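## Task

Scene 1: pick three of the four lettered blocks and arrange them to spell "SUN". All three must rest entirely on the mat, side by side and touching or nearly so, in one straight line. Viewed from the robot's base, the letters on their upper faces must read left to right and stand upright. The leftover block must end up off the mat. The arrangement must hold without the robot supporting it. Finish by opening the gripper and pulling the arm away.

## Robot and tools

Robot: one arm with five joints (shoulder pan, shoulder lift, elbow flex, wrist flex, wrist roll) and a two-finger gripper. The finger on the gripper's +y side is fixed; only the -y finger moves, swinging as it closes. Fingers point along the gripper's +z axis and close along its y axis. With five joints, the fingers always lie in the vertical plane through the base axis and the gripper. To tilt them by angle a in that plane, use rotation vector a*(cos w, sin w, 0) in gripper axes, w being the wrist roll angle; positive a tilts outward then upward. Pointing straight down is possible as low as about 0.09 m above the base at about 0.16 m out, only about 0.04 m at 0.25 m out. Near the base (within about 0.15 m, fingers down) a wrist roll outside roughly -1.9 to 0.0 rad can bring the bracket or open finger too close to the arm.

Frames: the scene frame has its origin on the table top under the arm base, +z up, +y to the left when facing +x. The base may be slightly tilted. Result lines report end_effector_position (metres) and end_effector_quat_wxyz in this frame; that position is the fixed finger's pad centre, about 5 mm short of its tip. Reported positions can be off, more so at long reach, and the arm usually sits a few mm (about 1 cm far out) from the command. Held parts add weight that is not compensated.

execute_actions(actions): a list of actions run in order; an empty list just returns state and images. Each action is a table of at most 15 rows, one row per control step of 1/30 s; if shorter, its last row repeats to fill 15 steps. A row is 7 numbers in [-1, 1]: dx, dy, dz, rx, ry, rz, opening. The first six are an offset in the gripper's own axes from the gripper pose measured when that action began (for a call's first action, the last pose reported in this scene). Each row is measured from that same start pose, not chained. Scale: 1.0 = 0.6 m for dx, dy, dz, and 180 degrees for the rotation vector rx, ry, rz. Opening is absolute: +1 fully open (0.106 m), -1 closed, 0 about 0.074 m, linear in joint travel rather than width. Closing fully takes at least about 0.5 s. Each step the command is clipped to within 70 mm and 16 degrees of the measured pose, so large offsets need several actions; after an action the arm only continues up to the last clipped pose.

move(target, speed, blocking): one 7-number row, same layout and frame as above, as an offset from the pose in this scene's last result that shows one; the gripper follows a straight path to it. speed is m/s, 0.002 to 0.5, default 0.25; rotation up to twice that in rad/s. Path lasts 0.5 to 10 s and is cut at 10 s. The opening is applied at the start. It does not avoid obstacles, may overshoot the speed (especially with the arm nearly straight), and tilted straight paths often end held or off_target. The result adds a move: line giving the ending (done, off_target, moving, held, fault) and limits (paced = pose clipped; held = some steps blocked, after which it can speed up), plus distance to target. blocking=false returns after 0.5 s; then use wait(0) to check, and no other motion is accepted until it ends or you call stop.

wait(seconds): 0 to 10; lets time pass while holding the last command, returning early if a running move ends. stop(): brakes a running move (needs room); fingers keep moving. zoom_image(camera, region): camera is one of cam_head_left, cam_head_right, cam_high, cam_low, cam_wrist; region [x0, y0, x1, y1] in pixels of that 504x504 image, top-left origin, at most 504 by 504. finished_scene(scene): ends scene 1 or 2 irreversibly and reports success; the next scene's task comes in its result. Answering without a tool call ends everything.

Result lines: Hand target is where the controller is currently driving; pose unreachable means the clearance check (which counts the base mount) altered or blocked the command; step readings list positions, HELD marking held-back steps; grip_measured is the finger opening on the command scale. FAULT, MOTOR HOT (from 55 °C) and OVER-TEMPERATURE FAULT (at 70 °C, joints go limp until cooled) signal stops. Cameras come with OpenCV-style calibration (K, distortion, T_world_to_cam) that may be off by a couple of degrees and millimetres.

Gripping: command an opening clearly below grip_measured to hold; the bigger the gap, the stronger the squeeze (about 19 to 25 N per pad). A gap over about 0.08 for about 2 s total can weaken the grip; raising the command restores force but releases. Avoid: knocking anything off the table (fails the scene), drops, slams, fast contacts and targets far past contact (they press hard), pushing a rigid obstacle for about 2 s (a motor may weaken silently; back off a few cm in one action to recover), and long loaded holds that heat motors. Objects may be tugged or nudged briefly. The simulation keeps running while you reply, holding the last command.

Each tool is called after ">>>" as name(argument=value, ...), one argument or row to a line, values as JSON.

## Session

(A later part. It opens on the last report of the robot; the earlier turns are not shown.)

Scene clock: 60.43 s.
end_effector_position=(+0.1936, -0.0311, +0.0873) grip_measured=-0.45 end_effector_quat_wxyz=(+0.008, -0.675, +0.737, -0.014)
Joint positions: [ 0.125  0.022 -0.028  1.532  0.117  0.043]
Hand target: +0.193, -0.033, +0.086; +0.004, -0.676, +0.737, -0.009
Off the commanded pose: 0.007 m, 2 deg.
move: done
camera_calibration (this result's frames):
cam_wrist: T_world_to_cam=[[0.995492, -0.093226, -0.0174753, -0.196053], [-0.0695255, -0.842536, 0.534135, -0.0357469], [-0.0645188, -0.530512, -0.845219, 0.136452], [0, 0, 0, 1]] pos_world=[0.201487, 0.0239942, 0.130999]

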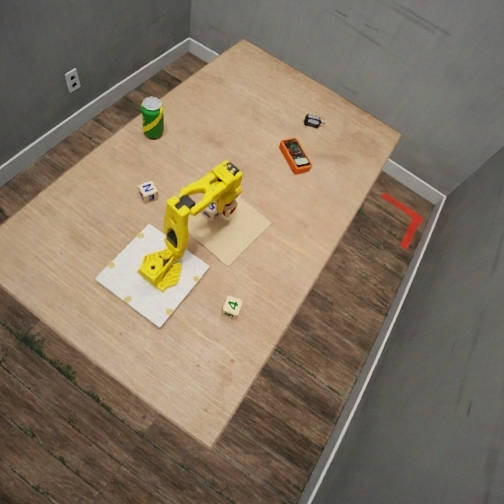

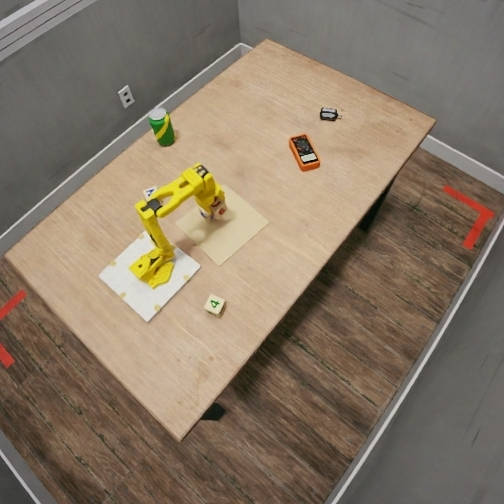

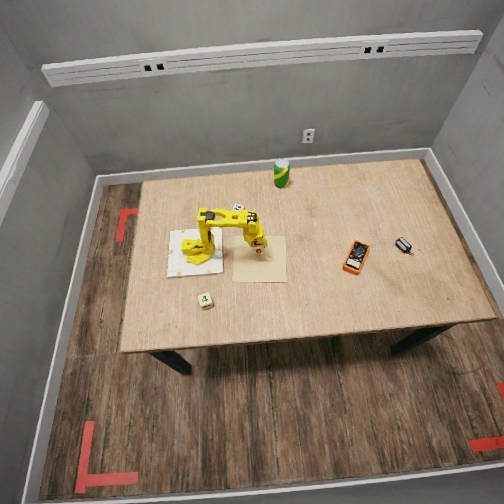

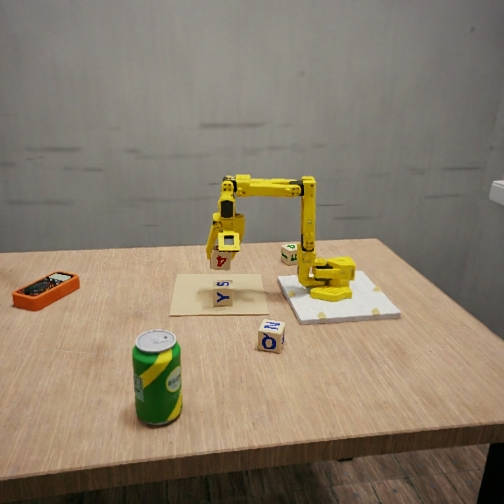

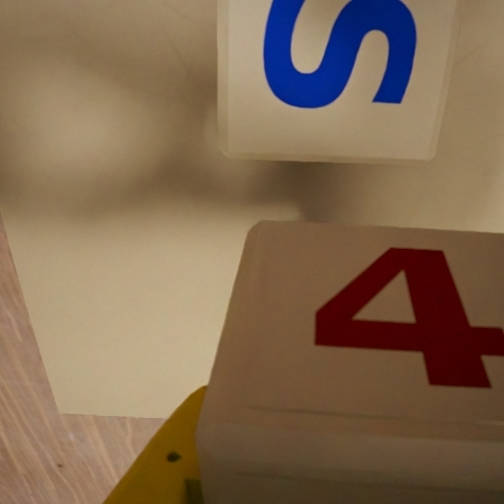

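>>> move(
  target=[0.0091,0.0149,0.0418,-0.010,-0.0023,0,-0.52],
  speed=0.1,
)

Scene clock: 62.67 s.
end_effector_position=(+0.1857, -0.0345, +0.0624) grip_measured=-0.45 end_effector_quat_wxyz=(-0.003, -0.674, +0.739, -0.001)
Joint positions: [0.148 0.022 0.159 1.38  0.137 0.043]
Hand target: +0.184, -0.036, +0.062; -0.002, -0.675, +0.738, -0.002
Off the commanded pose: 0.002 m, 0 deg.
move: done
camera_calibration (this result's frames):
cam_wrist: T_world_to_cam=[[0.99396, -0.0962802, -0.0526634, -0.186565], [-0.0536909, -0.845168, 0.531798, -0.0287381], [-0.095711, -0.525758, -0.845232, 0.11898], [0, 0, 0, 1]] pos_world=[0.195283, 0.020304, 0.106024]

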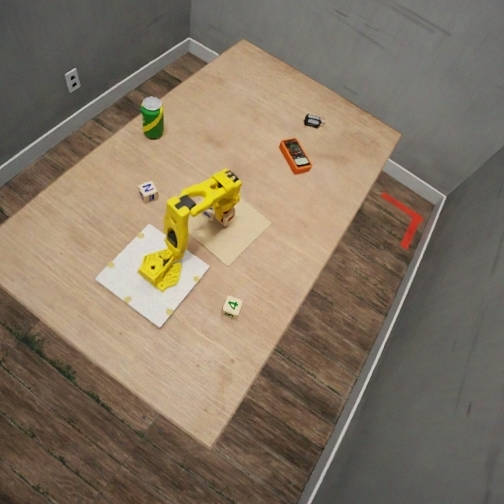

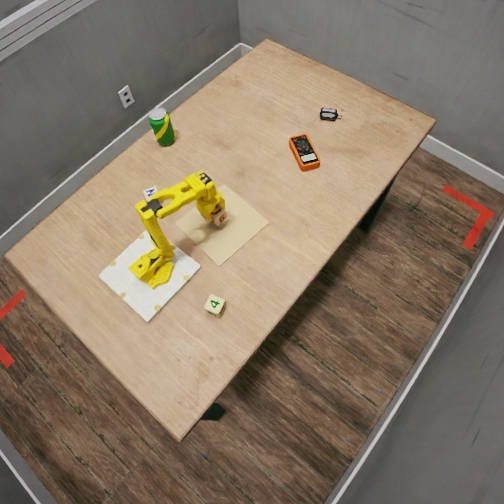

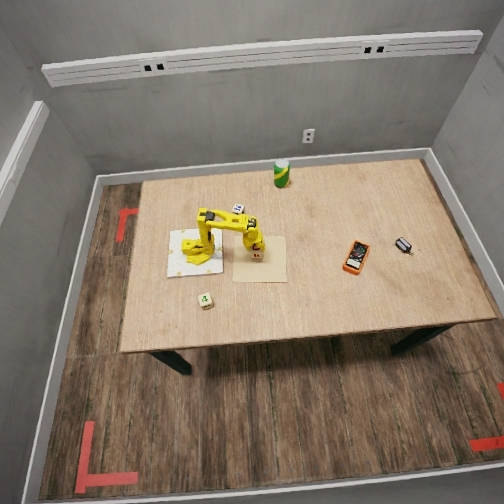

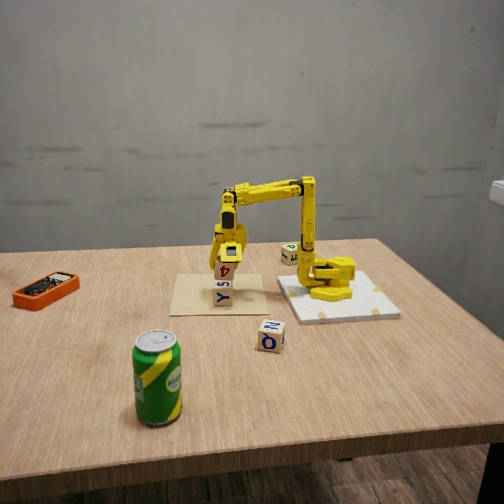

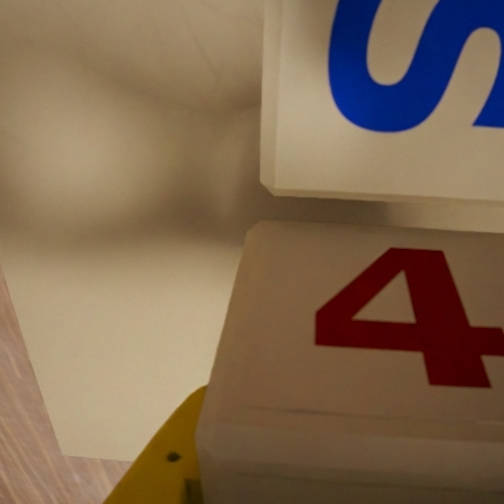

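>>> move(
  target=[0.0013,-0.0008,0.068,0,0,0,-0.52],
  speed=0.08,
)

Scene clock: 64.30 s.
end_effector_position=(+0.1889, -0.0353, +0.0271) grip_measured=-0.45 end_effector_quat_wxyz=(+0.005, -0.675, +0.738, -0.011)
Joint positions: [0.148 0.099 0.332 1.104 0.139 0.043]
Hand target: +0.185, -0.035, +0.022; -0.003, -0.675, +0.738, -0.001
Off the commanded pose: 0.006 m, 1 deg.
move: done
camera_calibration (this result's frames):
cam_wrist: T_world_to_cam=[[0.995138, -0.0947947, -0.0267087, -0.192603], [-0.0659435, -0.842778, 0.534206, -0.00814353], [-0.0731494, -0.529848, -0.844932, 0.0846302], [0, 0, 0, 1]] pos_world=[0.19732, 0.0197202, 0.0707129]

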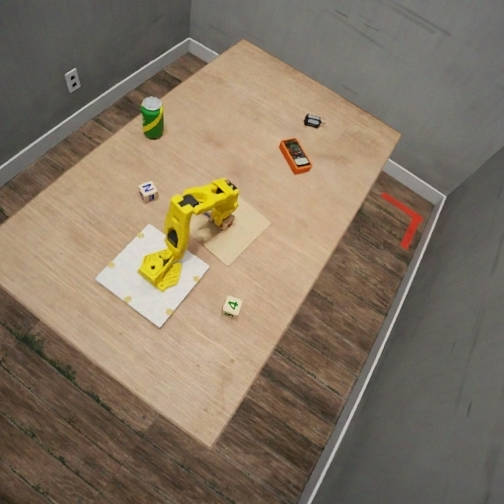

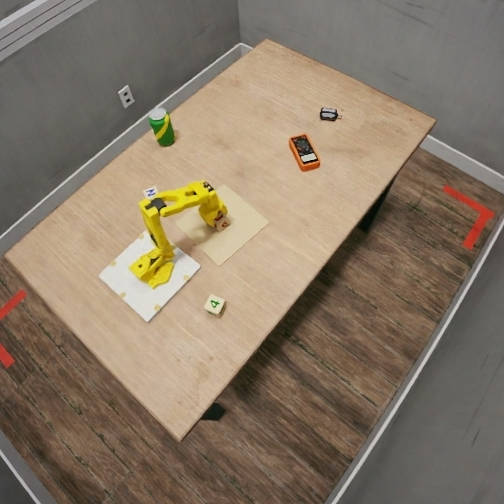

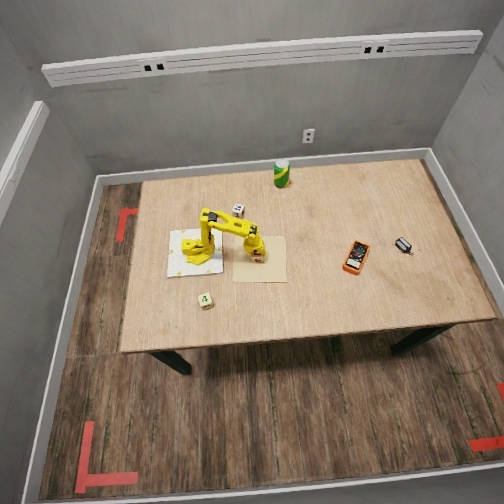

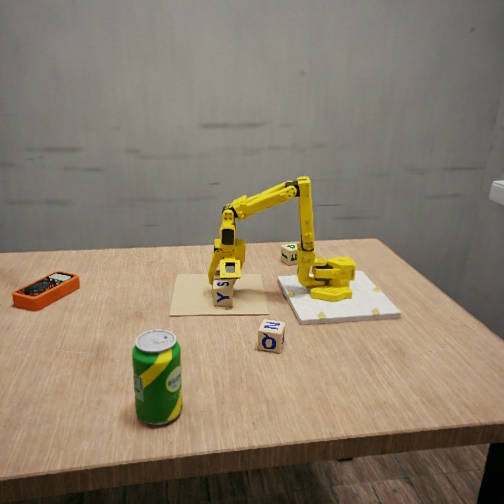

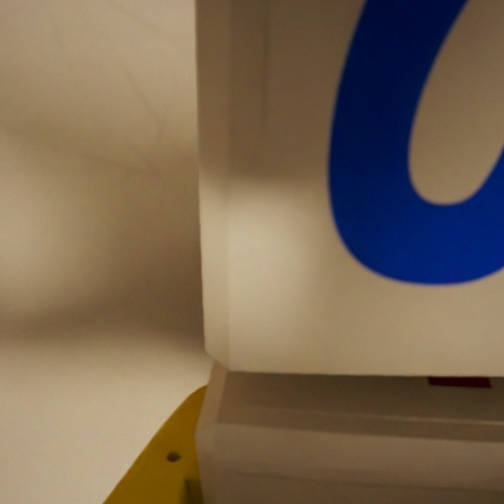

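>>> execute_actions(
  actions=[
    [[0,0.007,0.010,-0.007,0,0,-0.52],[0,0.007,0.011,-0.007,0,0,-0.52],[0,0.007,0.012,-0.007,0,0,-0.52],[0,0.007,0.013,-0.007,0,0,-0.52],[0,0.007,0.014,-0.007,0,0,-0.52],[0,0.007,0.014,-0.007,0,0,-0.52],[0,0.007,0.014,-0.007,0,0,-0.5],[0,0.007,0.014,-0.007,0,0,-0.47],[0,0.007,0.014,-0.007,0,0,-0.44],[0,0.007,0.014,-0.007,0,0,-0.41],[0,0.007,0.014,-0.007,0,0,-0.38],[0,0.008,0.014,-0.007,0,0,-0.34],[0,0.009,0.014,-0.007,0,0,-0.3],[0,0.010,0.014,-0.007,0,0,-0.27],[0,0.011,0.014,-0.007,0,0,-0.25]],
    [[0,0.005,0,0,0,0,-0.22],[0,0.005,-0.006,0,0,0,-0.2],[0,0.005,-0.014,0,0,0,-0.2],[0,0.005,-0.023,0,0,0,-0.2],[0,0.005,-0.032,0,0,0,-0.2],[0,0.005,-0.041,0,0,0,-0.2],[0,0.005,-0.05,0,0,0,-0.2],[0,0.005,-0.059,0,0,0,-0.2],[0,0.005,-0.068,0,0,0,-0.2],[0,0.005,-0.076,0,0,0,-0.2],[0,0.005,-0.083,0,0,0,-0.2],[0,0.005,-0.088,0,0,0,-0.2],[0,0.005,-0.092,0,0,0,-0.2],[0,0.005,-0.094,0,0,0,-0.2],[0,0.005,-0.095,0,0,0,-0.2]],
  ],
)

Scene clock: 65.90 s.
end_effector_position=(+0.1839, -0.0342, +0.0722) grip_measured=-0.21 end_effector_quat_wxyz=(+0.005, -0.675, +0.738, -0.011)
Joint positions: [ 0.148 -0.041  0.161  1.415  0.139  0.06 ]
Hand target: +0.184, -0.034, +0.079; +0.006, -0.675, +0.738, -0.012
Off the commanded pose: 0.008 m, 0 deg.
Step readings (end_effector_position; steps 1 to 15: 1st action; 16 to 30: 2nd action):
0: (+0.1889, -0.0353, +0.0271)
1: (+0.1889, -0.0353, +0.0269)
2: (+0.1886, -0.0353, +0.0263)
4: (+0.1882, -0.0352, +0.0254)
8: (+0.1884, -0.0353, +0.0252)
15: (+0.1872, -0.0351, +0.0231)
16: (+0.1859, -0.0348, +0.0224)
17: (+0.1855, -0.0348, +0.0225)
19: (+0.1856, -0.0347, +0.0259)
23: (+0.1835, -0.0343, +0.0410)
30: end_effector_position above
camera_calibration (this result's frames):
cam_wrist: T_world_to_cam=[[0.995138, -0.0947947, -0.0267087, -0.186241], [-0.0659435, -0.842778, 0.534206, -0.0315914], [-0.0731494, -0.529848, -0.844932, 0.123009], [0, 0, 0, 1]] pos_world=[0.19225, 0.0208971, 0.115837]

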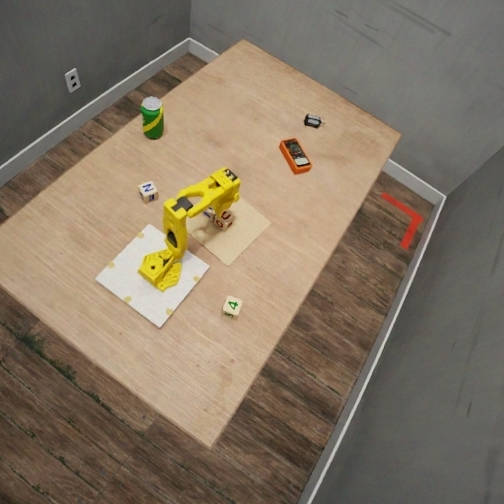

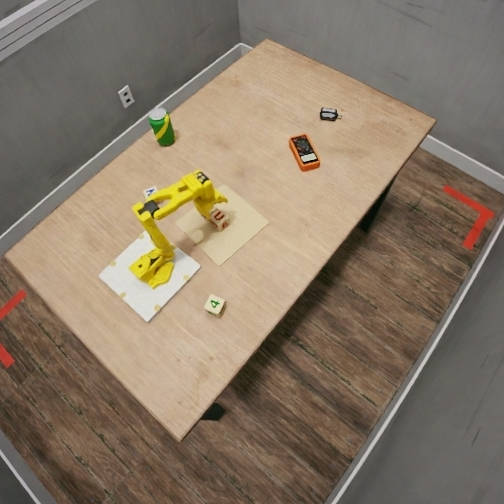

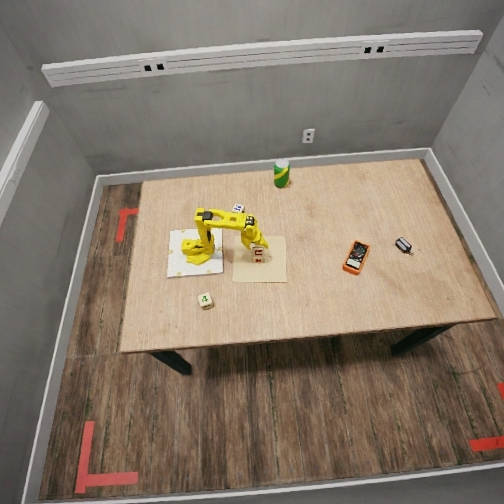

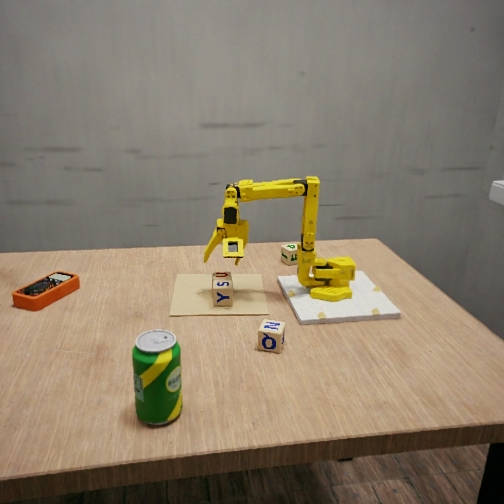

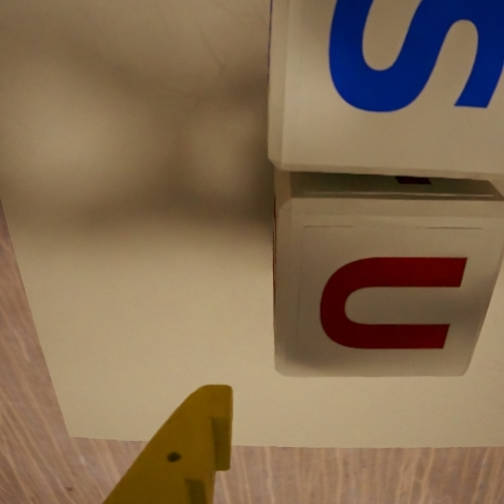

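>>> move(
  target=[-0.3789,0.1431,-0.0158,-0.0076,-0.0013,0.0911,-0.2],
  speed=0.35,
)

Scene clock: 68.37 s.
end_effector_position=(+0.1183, +0.2009, +0.0840) grip_measured=-0.21 end_effector_quat_wxyz=(+0.014, -0.563, +0.826, +0.011)
Joint positions: [-1.041  0.324 -0.407  1.608 -1.335  0.06 ]
Hand target: +0.116, +0.201, +0.081; +0.004, -0.562, +0.827, +0.007
Off the commanded pose: 0.006 m, 2 deg.
move: done
camera_calibration (this result's frames):
cam_wrist: T_world_to_cam=[[0.927952, -0.368958, -0.0526861, -0.0331677], [-0.296411, -0.81629, 0.495794, 0.181085], [-0.225934, -0.444456, -0.86684, 0.255536], [0, 0, 0, 1]] pos_world=[0.142188, 0.249155, 0.129981]

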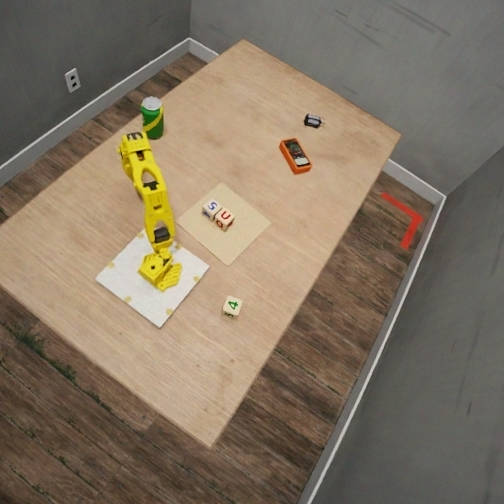

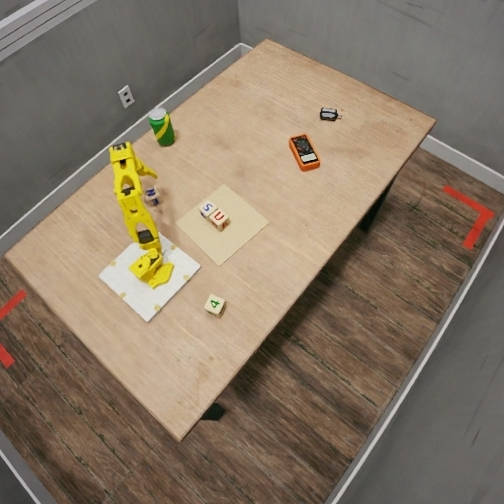

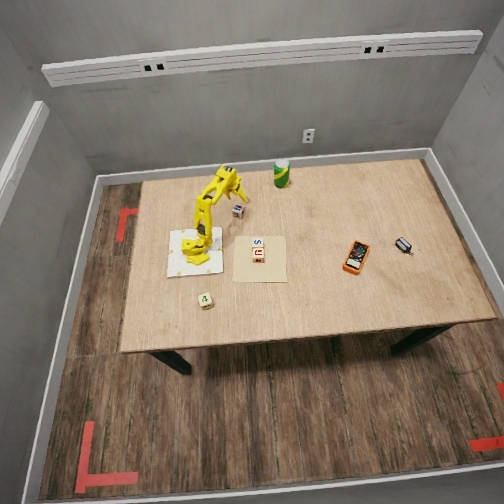

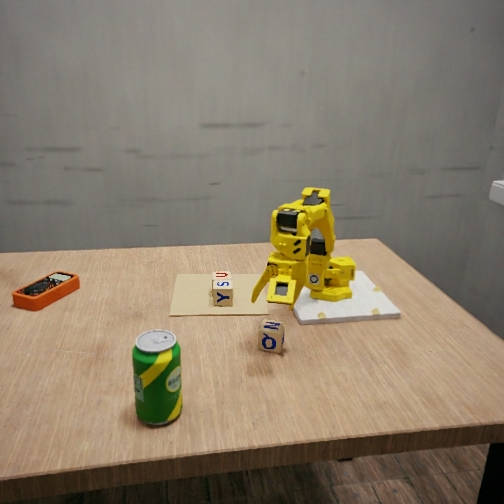

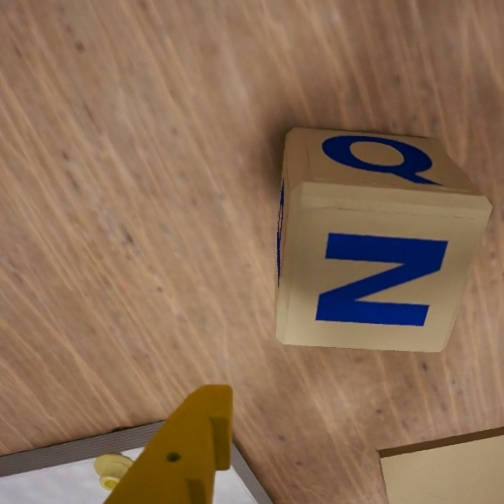

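>>> zoom_image(
  camera="cam_wrist",
  region=[254, 110, 504, 360],
)

Region (254, 110, 504, 360) of cam_wrist's 504x504 image, scaled by 2.016.

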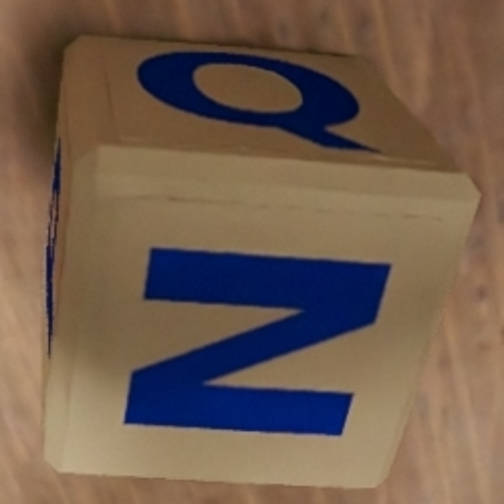

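>>> move(
  target=[0.0153,-0.0036,0.1178,0.0008,0.0113,0.0167,-0.2],
  speed=0.15,
)

Scene clock: 71.00 s.
end_effector_position=(+0.1176, +0.1977, +0.0207) grip_measured=-0.21 end_effector_quat_wxyz=(+0.014, -0.549, +0.835, +0.012)
Joint positions: [-1.033  0.364  0.01   1.151 -1.36   0.06 ]
Hand target: +0.117, +0.193, +0.014; -0.001, -0.541, +0.841, +0.005
Off the commanded pose: 0.008 m, 2 deg.
move: done
camera_calibration (this result's frames):
cam_wrist: T_world_to_cam=[[0.915549, -0.398629, -0.0535192, -0.0297051], [-0.322122, -0.806415, 0.495916, 0.210755], [-0.240845, -0.436796, -0.86672, 0.199265], [0, 0, 0, 1]] pos_world=[0.143077, 0.245153, 0.0666001]

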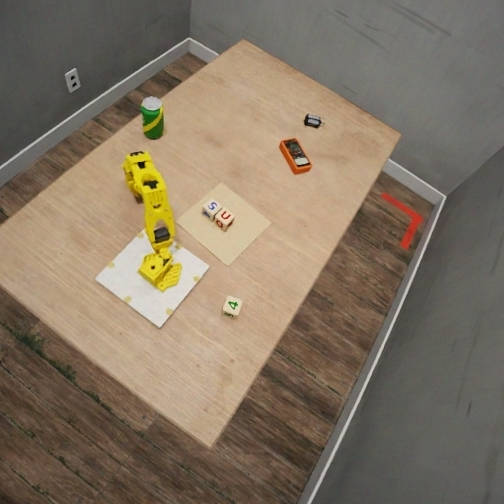

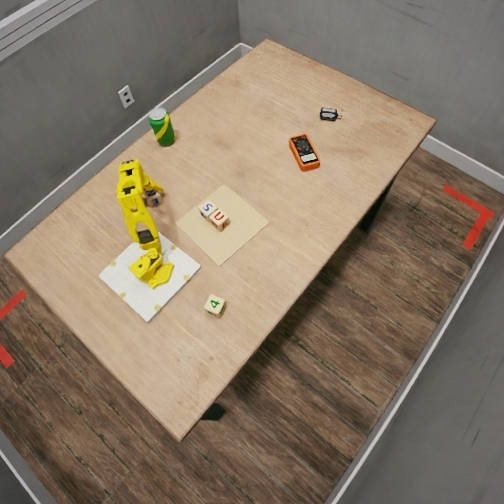

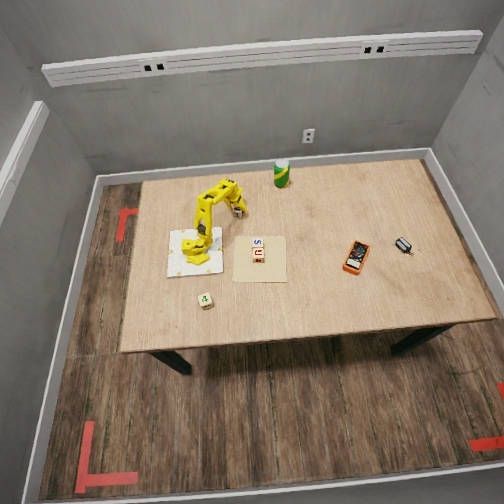

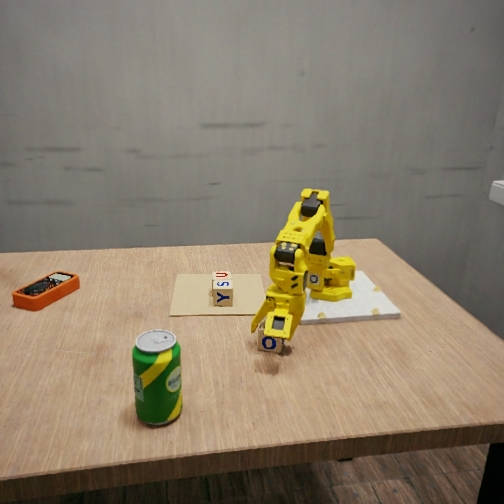

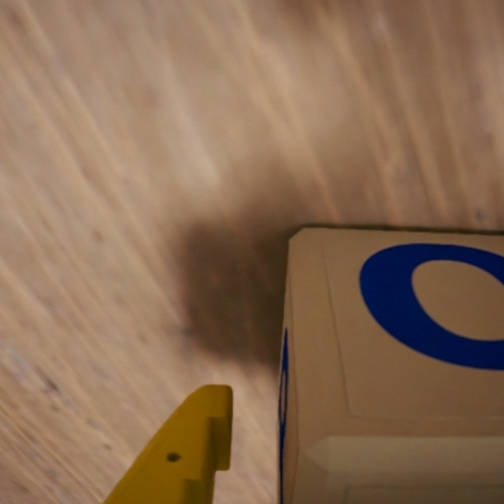

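>>> execute_actions(
  actions=[
    [[0.008,-0.005,0.011,0,0.011,0.006,-0.25],[0.008,-0.007,0.011,0,0.011,0.006,-0.29],[0.008,-0.009,0.011,0,0.011,0.006,-0.33],[0.008,-0.011,0.011,0,0.011,0.006,-0.36],[0.008,-0.012,0.011,0,0.011,0.006,-0.39],[0.008,-0.012,0.011,0,0.011,0.006,-0.42],[0.008,-0.012,0.011,0,0.011,0.006,-0.44],[0.008,-0.012,0.011,0,0.011,0.006,-0.46],[0.008,-0.012,0.011,0,0.011,0.006,-0.48],[0.008,-0.012,0.011,0,0.011,0.006,-0.5],[0.008,-0.012,0.011,0,0.011,0.006,-0.52]],
    [[0,0,-0.002,0,0,0,-0.52],[0,0,-0.007,0,0,0,-0.52],[0,0,-0.014,0,0,0,-0.52],[0.001,0,-0.022,0,0,0,-0.52],[0.002,0,-0.031,0,0,0,-0.52],[0.004,0,-0.04,0,0,0,-0.52],[0.006,0,-0.049,0,0,0,-0.52],[0.008,0,-0.058,0,0,0,-0.52],[0.011,0,-0.067,0,0,0,-0.52],[0.014,0,-0.075,0,0,0,-0.52],[0.017,0,-0.082,0,0,0,-0.52],[0.02,0,-0.088,0,0,0,-0.52],[0.022,0,-0.093,0,0,0,-0.52],[0.024,0,-0.097,0,0,0,-0.52],[0.025,0,-0.1,0,0,0,-0.52]],
  ],
)

Scene clock: 72.60 s.
end_effector_position=(+0.1162, +0.1836, +0.0676) grip_measured=-0.45 end_effector_quat_wxyz=(+0.009, -0.540, +0.841, +0.009)
Joint positions: [-1.005  0.18  -0.082  1.44  -1.354  0.043]
Hand target: +0.117, +0.181, +0.078; +0.015, -0.541, +0.841, +0.011
Off the commanded pose: 0.012 m, 1 deg.
Step readings (end_effector_position; steps 1 to 15: 1st action; 16 to 30: 2nd action):
0: (+0.1176, +0.1977, +0.0207)
1: (+0.1178, +0.1974, +0.0204)
2: (+0.1180, +0.1971, +0.0200)
4: (+0.1193, +0.1959, +0.0194)
8: (+0.1216, +0.1936, +0.0182)
15: (+0.1233, +0.1954, +0.0199)
16: (+0.1233, +0.1954, +0.0199)
17: (+0.1235, +0.1957, +0.0207)
19: (+0.1233, +0.1954, +0.0234)
23: (+0.1207, +0.1914, +0.0358)
30: end_effector_position above
camera_calibration (this result's frames):
cam_wrist: T_world_to_cam=[[0.906468, -0.418669, -0.0550702, -0.0266988], [-0.335967, -0.794041, 0.506582, 0.174219], [-0.255818, -0.440699, -0.860431, 0.235475], [0, 0, 0, 1]] pos_world=[0.142972, 0.230933, 0.112883]

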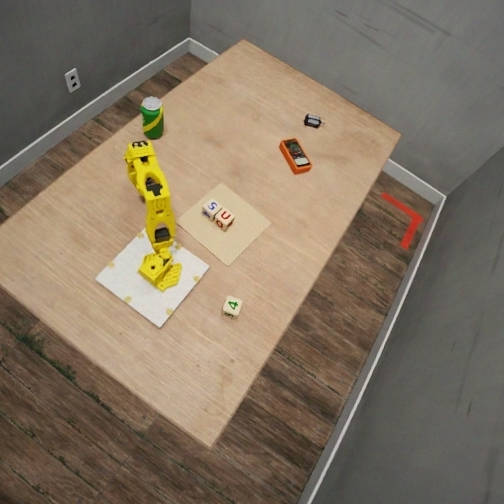

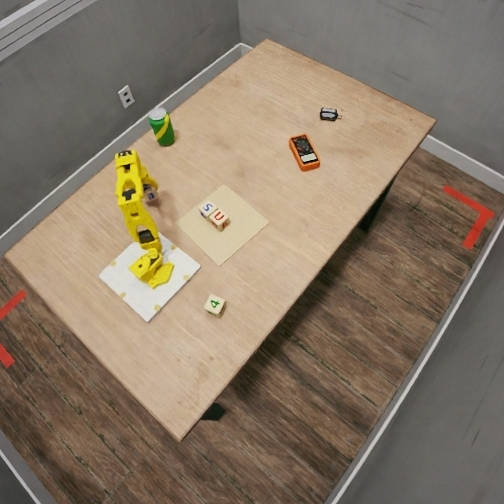

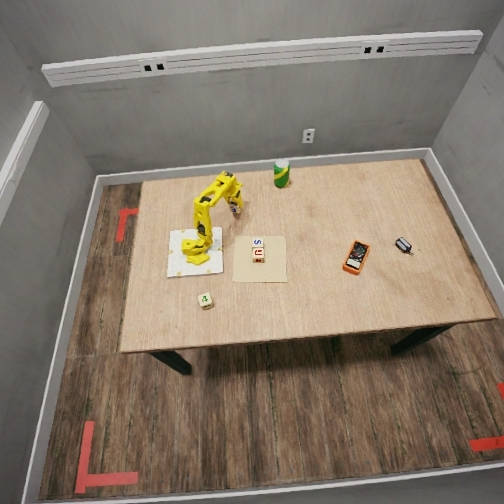

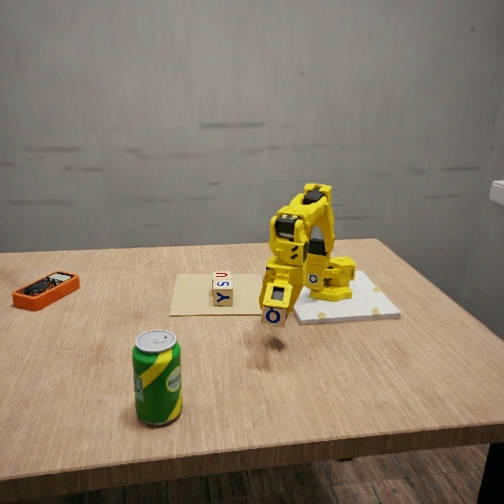

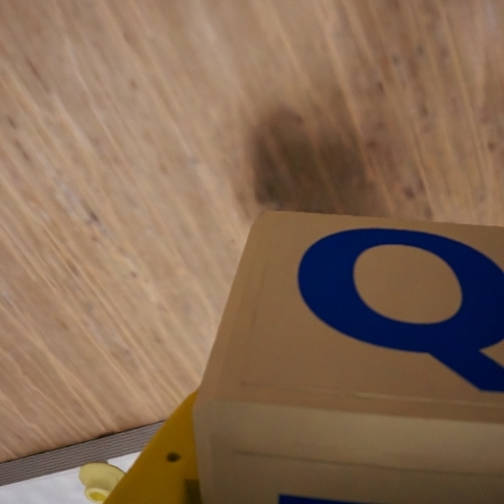

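>>> move(
  target=[0.3568,-0.2824,-0.0278,0.0004,0.0081,-0.1088,-0.52],
  speed=0.3,
)

Scene clock: 75.60 s.
end_effector_position=(+0.1860, -0.0812, +0.0830) grip_measured=-0.45 end_effector_quat_wxyz=(+0.003, -0.675, +0.737, -0.016)
Joint positions: [ 0.369  0.085 -0.073  1.516  0.361  0.043]
Hand target: +0.185, -0.083, +0.082; -0.000, -0.676, +0.737, -0.010
Off the commanded pose: 0.007 m, 2 deg.
move: done
camera_calibration (this result's frames):
cam_wrist: T_world_to_cam=[[0.995363, -0.0935386, -0.0224263, -0.19279], [-0.0664784, -0.837462, 0.542437, -0.0769754], [-0.0695199, -0.538431, -0.839797, 0.105583], [0, 0, 0, 1]] pos_world=[0.194119, -0.0256484, 0.126099]

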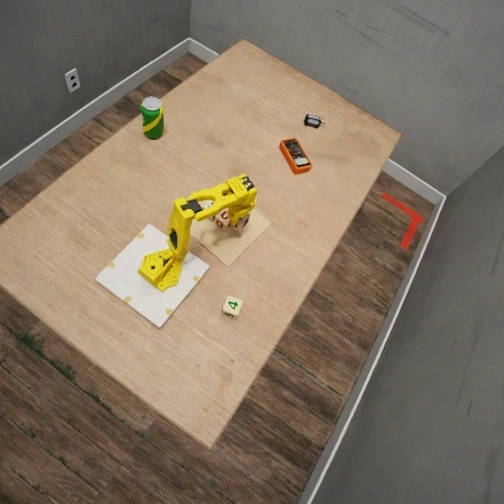

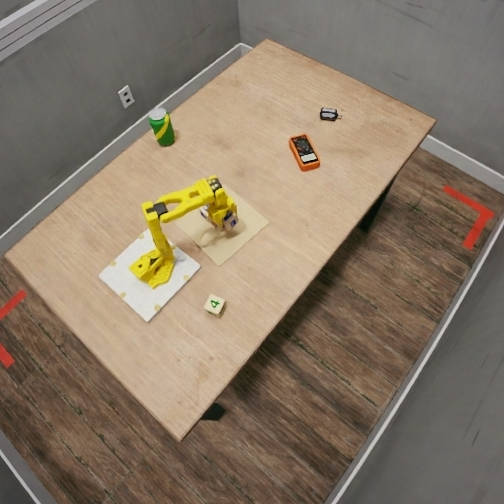

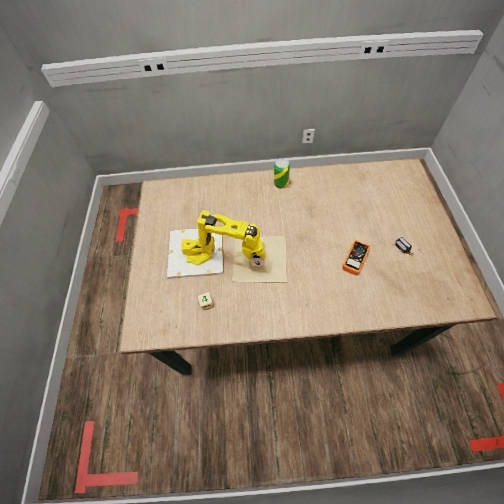

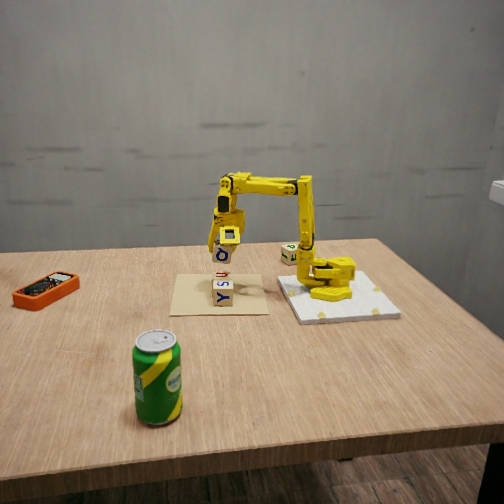

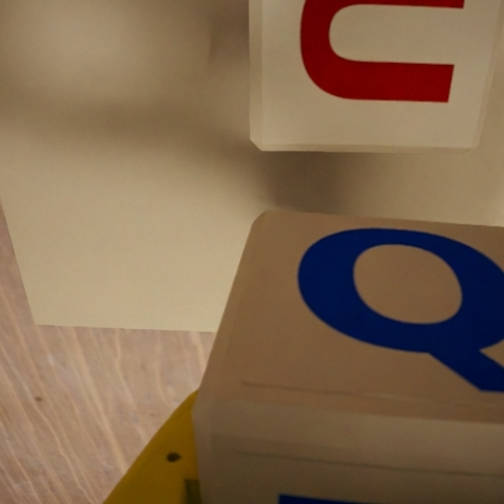

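>>> zoom_image(
  camera="cam_head_left",
  region=[190, 185, 270, 255],
)

Region (190, 185, 270, 255) of cam_head_left's 504x504 image, scaled by 6.300, with more detail than that image has; it fills the top 441 rows of this view, and the rest is white.

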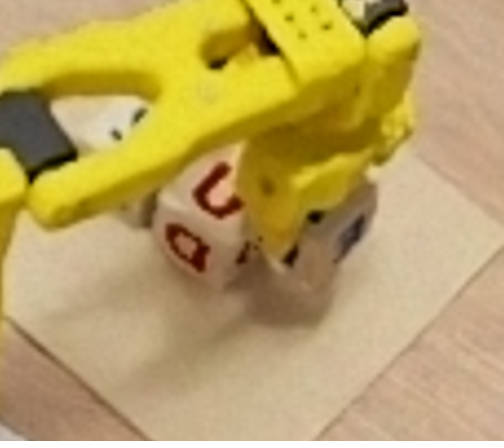

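>>> move(
  target=[-0.0065,0.0096,0.098,-0.0088,-0.0055,0,-0.52],
  speed=0.1,
)

Scene clock: 77.90 s.
end_effector_position=(+0.1833, -0.0805, +0.0295) grip_measured=-0.45 end_effector_quat_wxyz=(+0.002, -0.675, +0.737, -0.013)
Joint positions: [0.369 0.152 0.243 1.139 0.361 0.043]
Hand target: +0.180, -0.077, +0.024; -0.004, -0.675, +0.738, -0.001
Off the commanded pose: 0.006 m, 2 deg.
move: done
camera_calibration (this result's frames):
cam_wrist: T_world_to_cam=[[0.995215, -0.093528, -0.0282738, -0.191059], [-0.0634602, -0.838754, 0.5408, -0.0481954], [-0.0742947, -0.536418, -0.840676, 0.061892], [0, 0, 0, 1]] pos_world=[0.191684, -0.0250934, 0.0726933]

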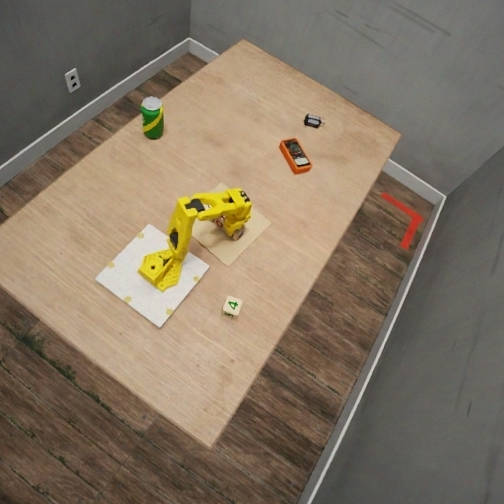

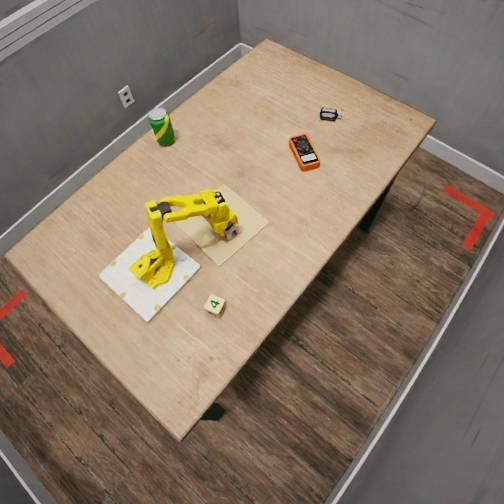

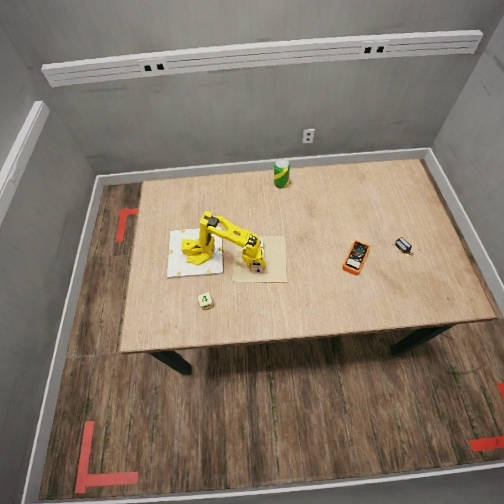

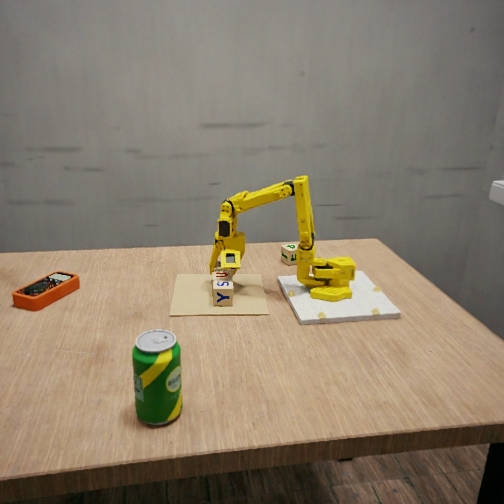

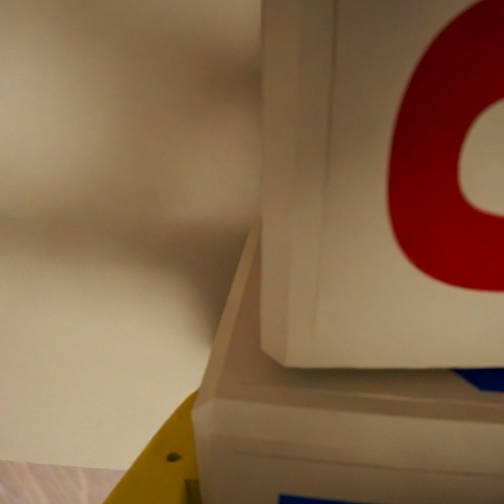

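>>> execute_actions(
  actions=[
    [[-0.004,0.003,0.006,-0.004,-0.003,0,-0.52],[-0.0045,0.001,0.006,-0.004,-0.003,0,-0.52],[-0.005,-0.001,0.006,-0.004,-0.003,0,-0.52],[-0.0055,-0.003,0.006,-0.004,-0.003,0,-0.52],[-0.006,-0.005,0.006,-0.004,-0.003,0,-0.52],[-0.006,-0.006,0.006,-0.004,-0.003,0,-0.52],[-0.006,-0.007,0.006,-0.004,-0.003,0,-0.52],[-0.006,-0.008,0.006,-0.004,-0.003,0,-0.52]],
  ],
)

Scene clock: 79.30 s.
end_effector_position=(+0.1878, -0.0793, +0.0274) grip_measured=-0.45 end_effector_quat_wxyz=(+0.001, -0.675, +0.737, -0.012)
Joint positions: [0.355 0.191 0.207 1.139 0.347 0.043]
Hand target: +0.188, -0.077, +0.026; -0.002, -0.675, +0.738, -0.006
Off the commanded pose: 0.002 m, 1 deg.
Step readings (end_effector_position):
0: (+0.1833, -0.0805, +0.0295)
1: (+0.1833, -0.0805, +0.0295)
2: (+0.1833, -0.0805, +0.0295)
4: (+0.1832, -0.0798, +0.0290)
8: (+0.1855, -0.0790, +0.0275)
15: end_effector_position above
camera_calibration (this result's frames):
cam_wrist: T_world_to_cam=[[0.995179, -0.0935071, -0.0295945, -0.195484], [-0.0628036, -0.839315, 0.540005, -0.0459179], [-0.0753335, -0.535543, -0.841141, 0.0614384], [0, 0, 0, 1]] pos_world=[0.196286, -0.0239158, 0.0706891]

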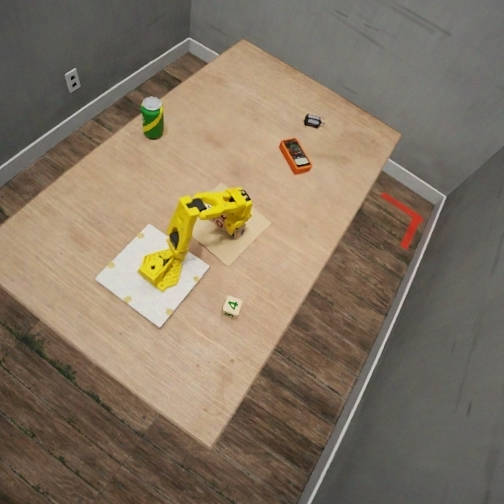

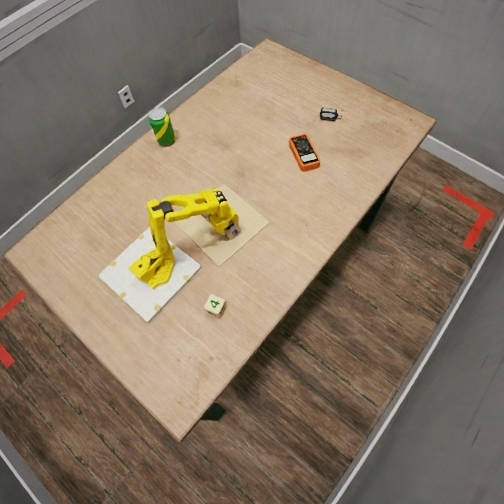

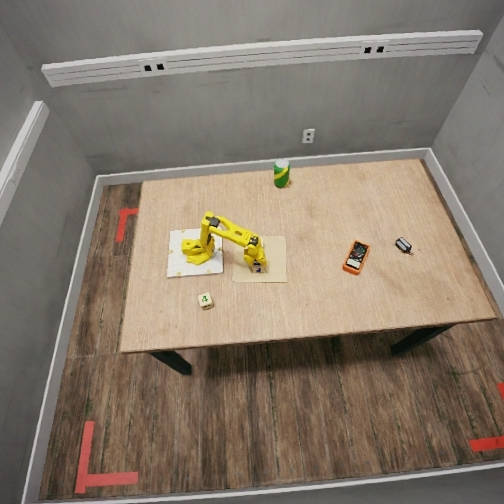

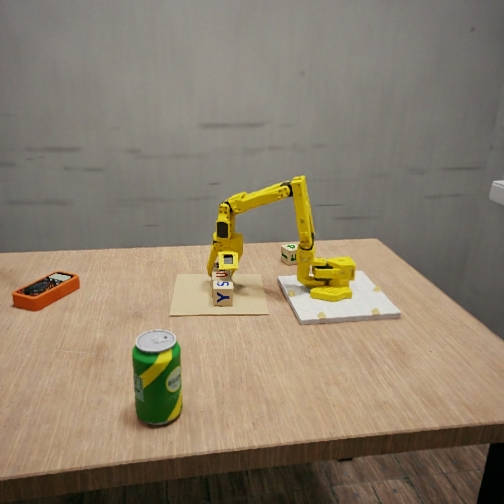

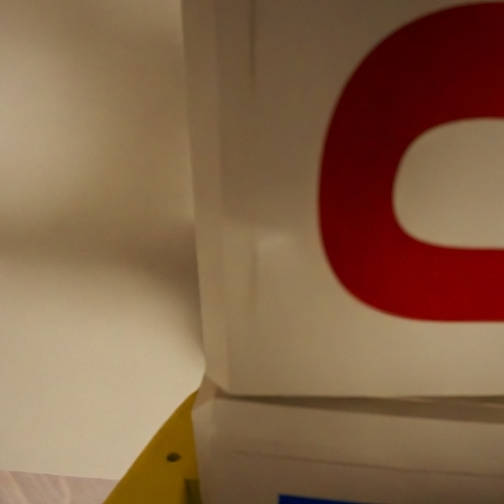

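>>> execute_actions(
  actions=[
    [[-0.002,0,0.003,-0.003,-0.002,0,-0.52],[-0.002,0,0.004,-0.003,-0.002,0,-0.52],[-0.002,0,0.005,-0.003,-0.002,0,-0.52],[-0.002,0,0.005,-0.003,-0.002,0,-0.5],[-0.002,0,0.005,-0.003,-0.002,0,-0.47],[-0.002,0,0.005,-0.003,-0.002,0,-0.44],[-0.002,0,0.005,-0.003,-0.002,0,-0.41],[-0.002,0,0.005,-0.003,-0.002,0,-0.38],[-0.002,0.002,0.005,-0.003,-0.002,0,-0.34],[-0.002,0.004,0.005,-0.003,-0.002,0,-0.3],[-0.002,0.006,0.004,-0.003,-0.002,0,-0.27],[-0.002,0.008,0.002,-0.003,-0.002,0,-0.25],[-0.002,0.009,0,-0.003,-0.002,0,-0.23],[-0.002,0.01,-0.003,-0.003,-0.002,0,-0.21],[-0.002,0.01,-0.007,-0.003,-0.002,0,-0.2]],
    [[0,0.005,-0.012,0,0,0,-0.2],[0,0.005,-0.02,0,0,0,-0.2],[0,0.005,-0.029,0,0,0,-0.2],[0,0.005,-0.038,0,0,0,-0.2],[0,0.005,-0.047,0,0,0,-0.2],[0,0.006,-0.056,0,0,0,-0.2],[0,0.008,-0.065,0,0,0,-0.2],[0,0.011,-0.073,0,0,0,-0.2],[0,0.015,-0.081,0,0,0,-0.2],[0,0.02,-0.088,0,0,0,-0.2],[0,0.025,-0.094,0,0,0,-0.2],[0,0.03,-0.099,0,0,0,-0.2],[0,0.034,-0.103,0,0,0,-0.2],[0,0.037,-0.106,0,0,0,-0.2],[0,0.039,-0.108,0,0,0,-0.2]],
  ],
)

Scene clock: 80.80 s.
end_effector_position=(+0.1685, -0.0751, +0.0840) grip_measured=-0.21 end_effector_quat_wxyz=(+0.000, -0.675, +0.737, -0.010)
Joint positions: [ 0.375 -0.063  0.101  1.503  0.367  0.06 ]
Hand target: +0.163, -0.076, +0.092; +0.001, -0.676, +0.737, -0.013
Off the commanded pose: 0.011 m, 0 deg.
Step readings (end_effector_position; steps 1 to 15: 1st action; 16 to 30: 2nd action):
0: (+0.1881, -0.0794, +0.0276)
1: (+0.1881, -0.0794, +0.0276)
2: (+0.1881, -0.0794, +0.0276)
4: (+0.1881, -0.0794, +0.0276)
8: (+0.1881, -0.0794, +0.0276)
15: (+0.1857, -0.0784, +0.0282)
16: (+0.1857, -0.0784, +0.0297)
17: (+0.1852, -0.0782, +0.0313)
19: (+0.1834, -0.0774, +0.0365)
23: (+0.1823, -0.0768, +0.0549)
30: end_effector_position above
camera_calibration (this result's frames):
cam_wrist: T_world_to_cam=[[0.995032, -0.09351, -0.0341764, -0.1738], [-0.0604131, -0.839951, 0.539289, -0.0745094], [-0.0791354, -0.534544, -0.841427, 0.110565], [0, 0, 0, 1]] pos_world=[0.177185, -0.0197347, 0.127274]

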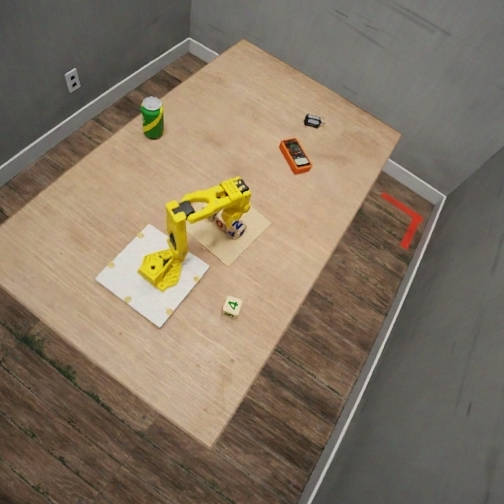

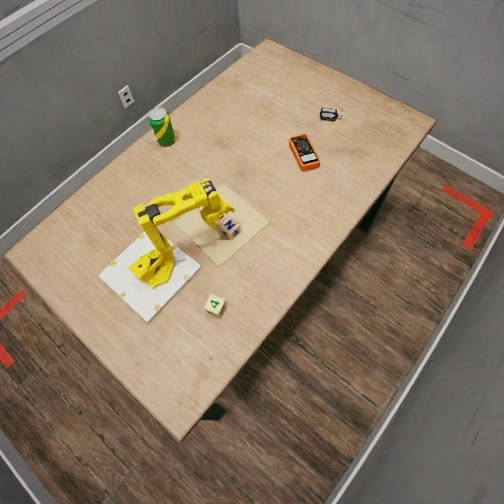

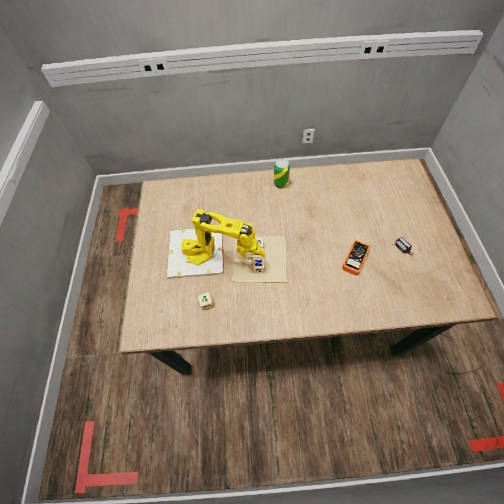

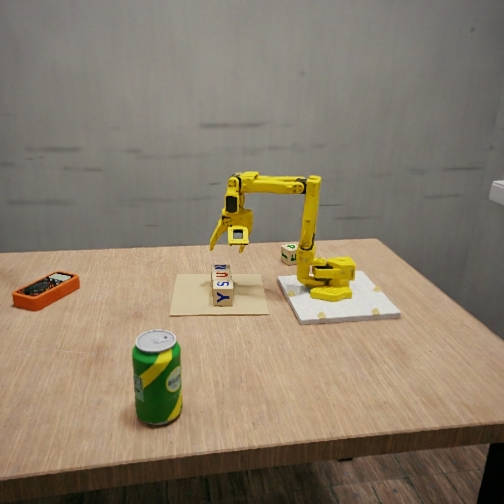

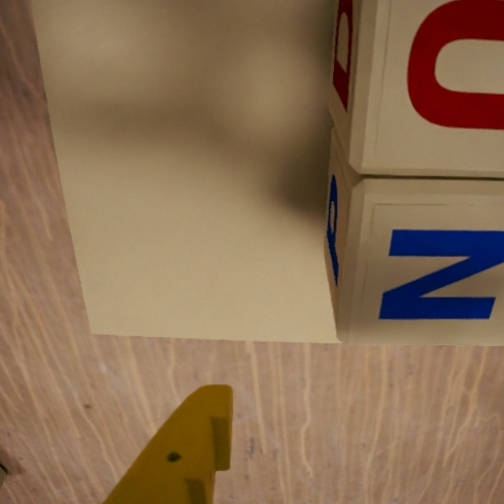

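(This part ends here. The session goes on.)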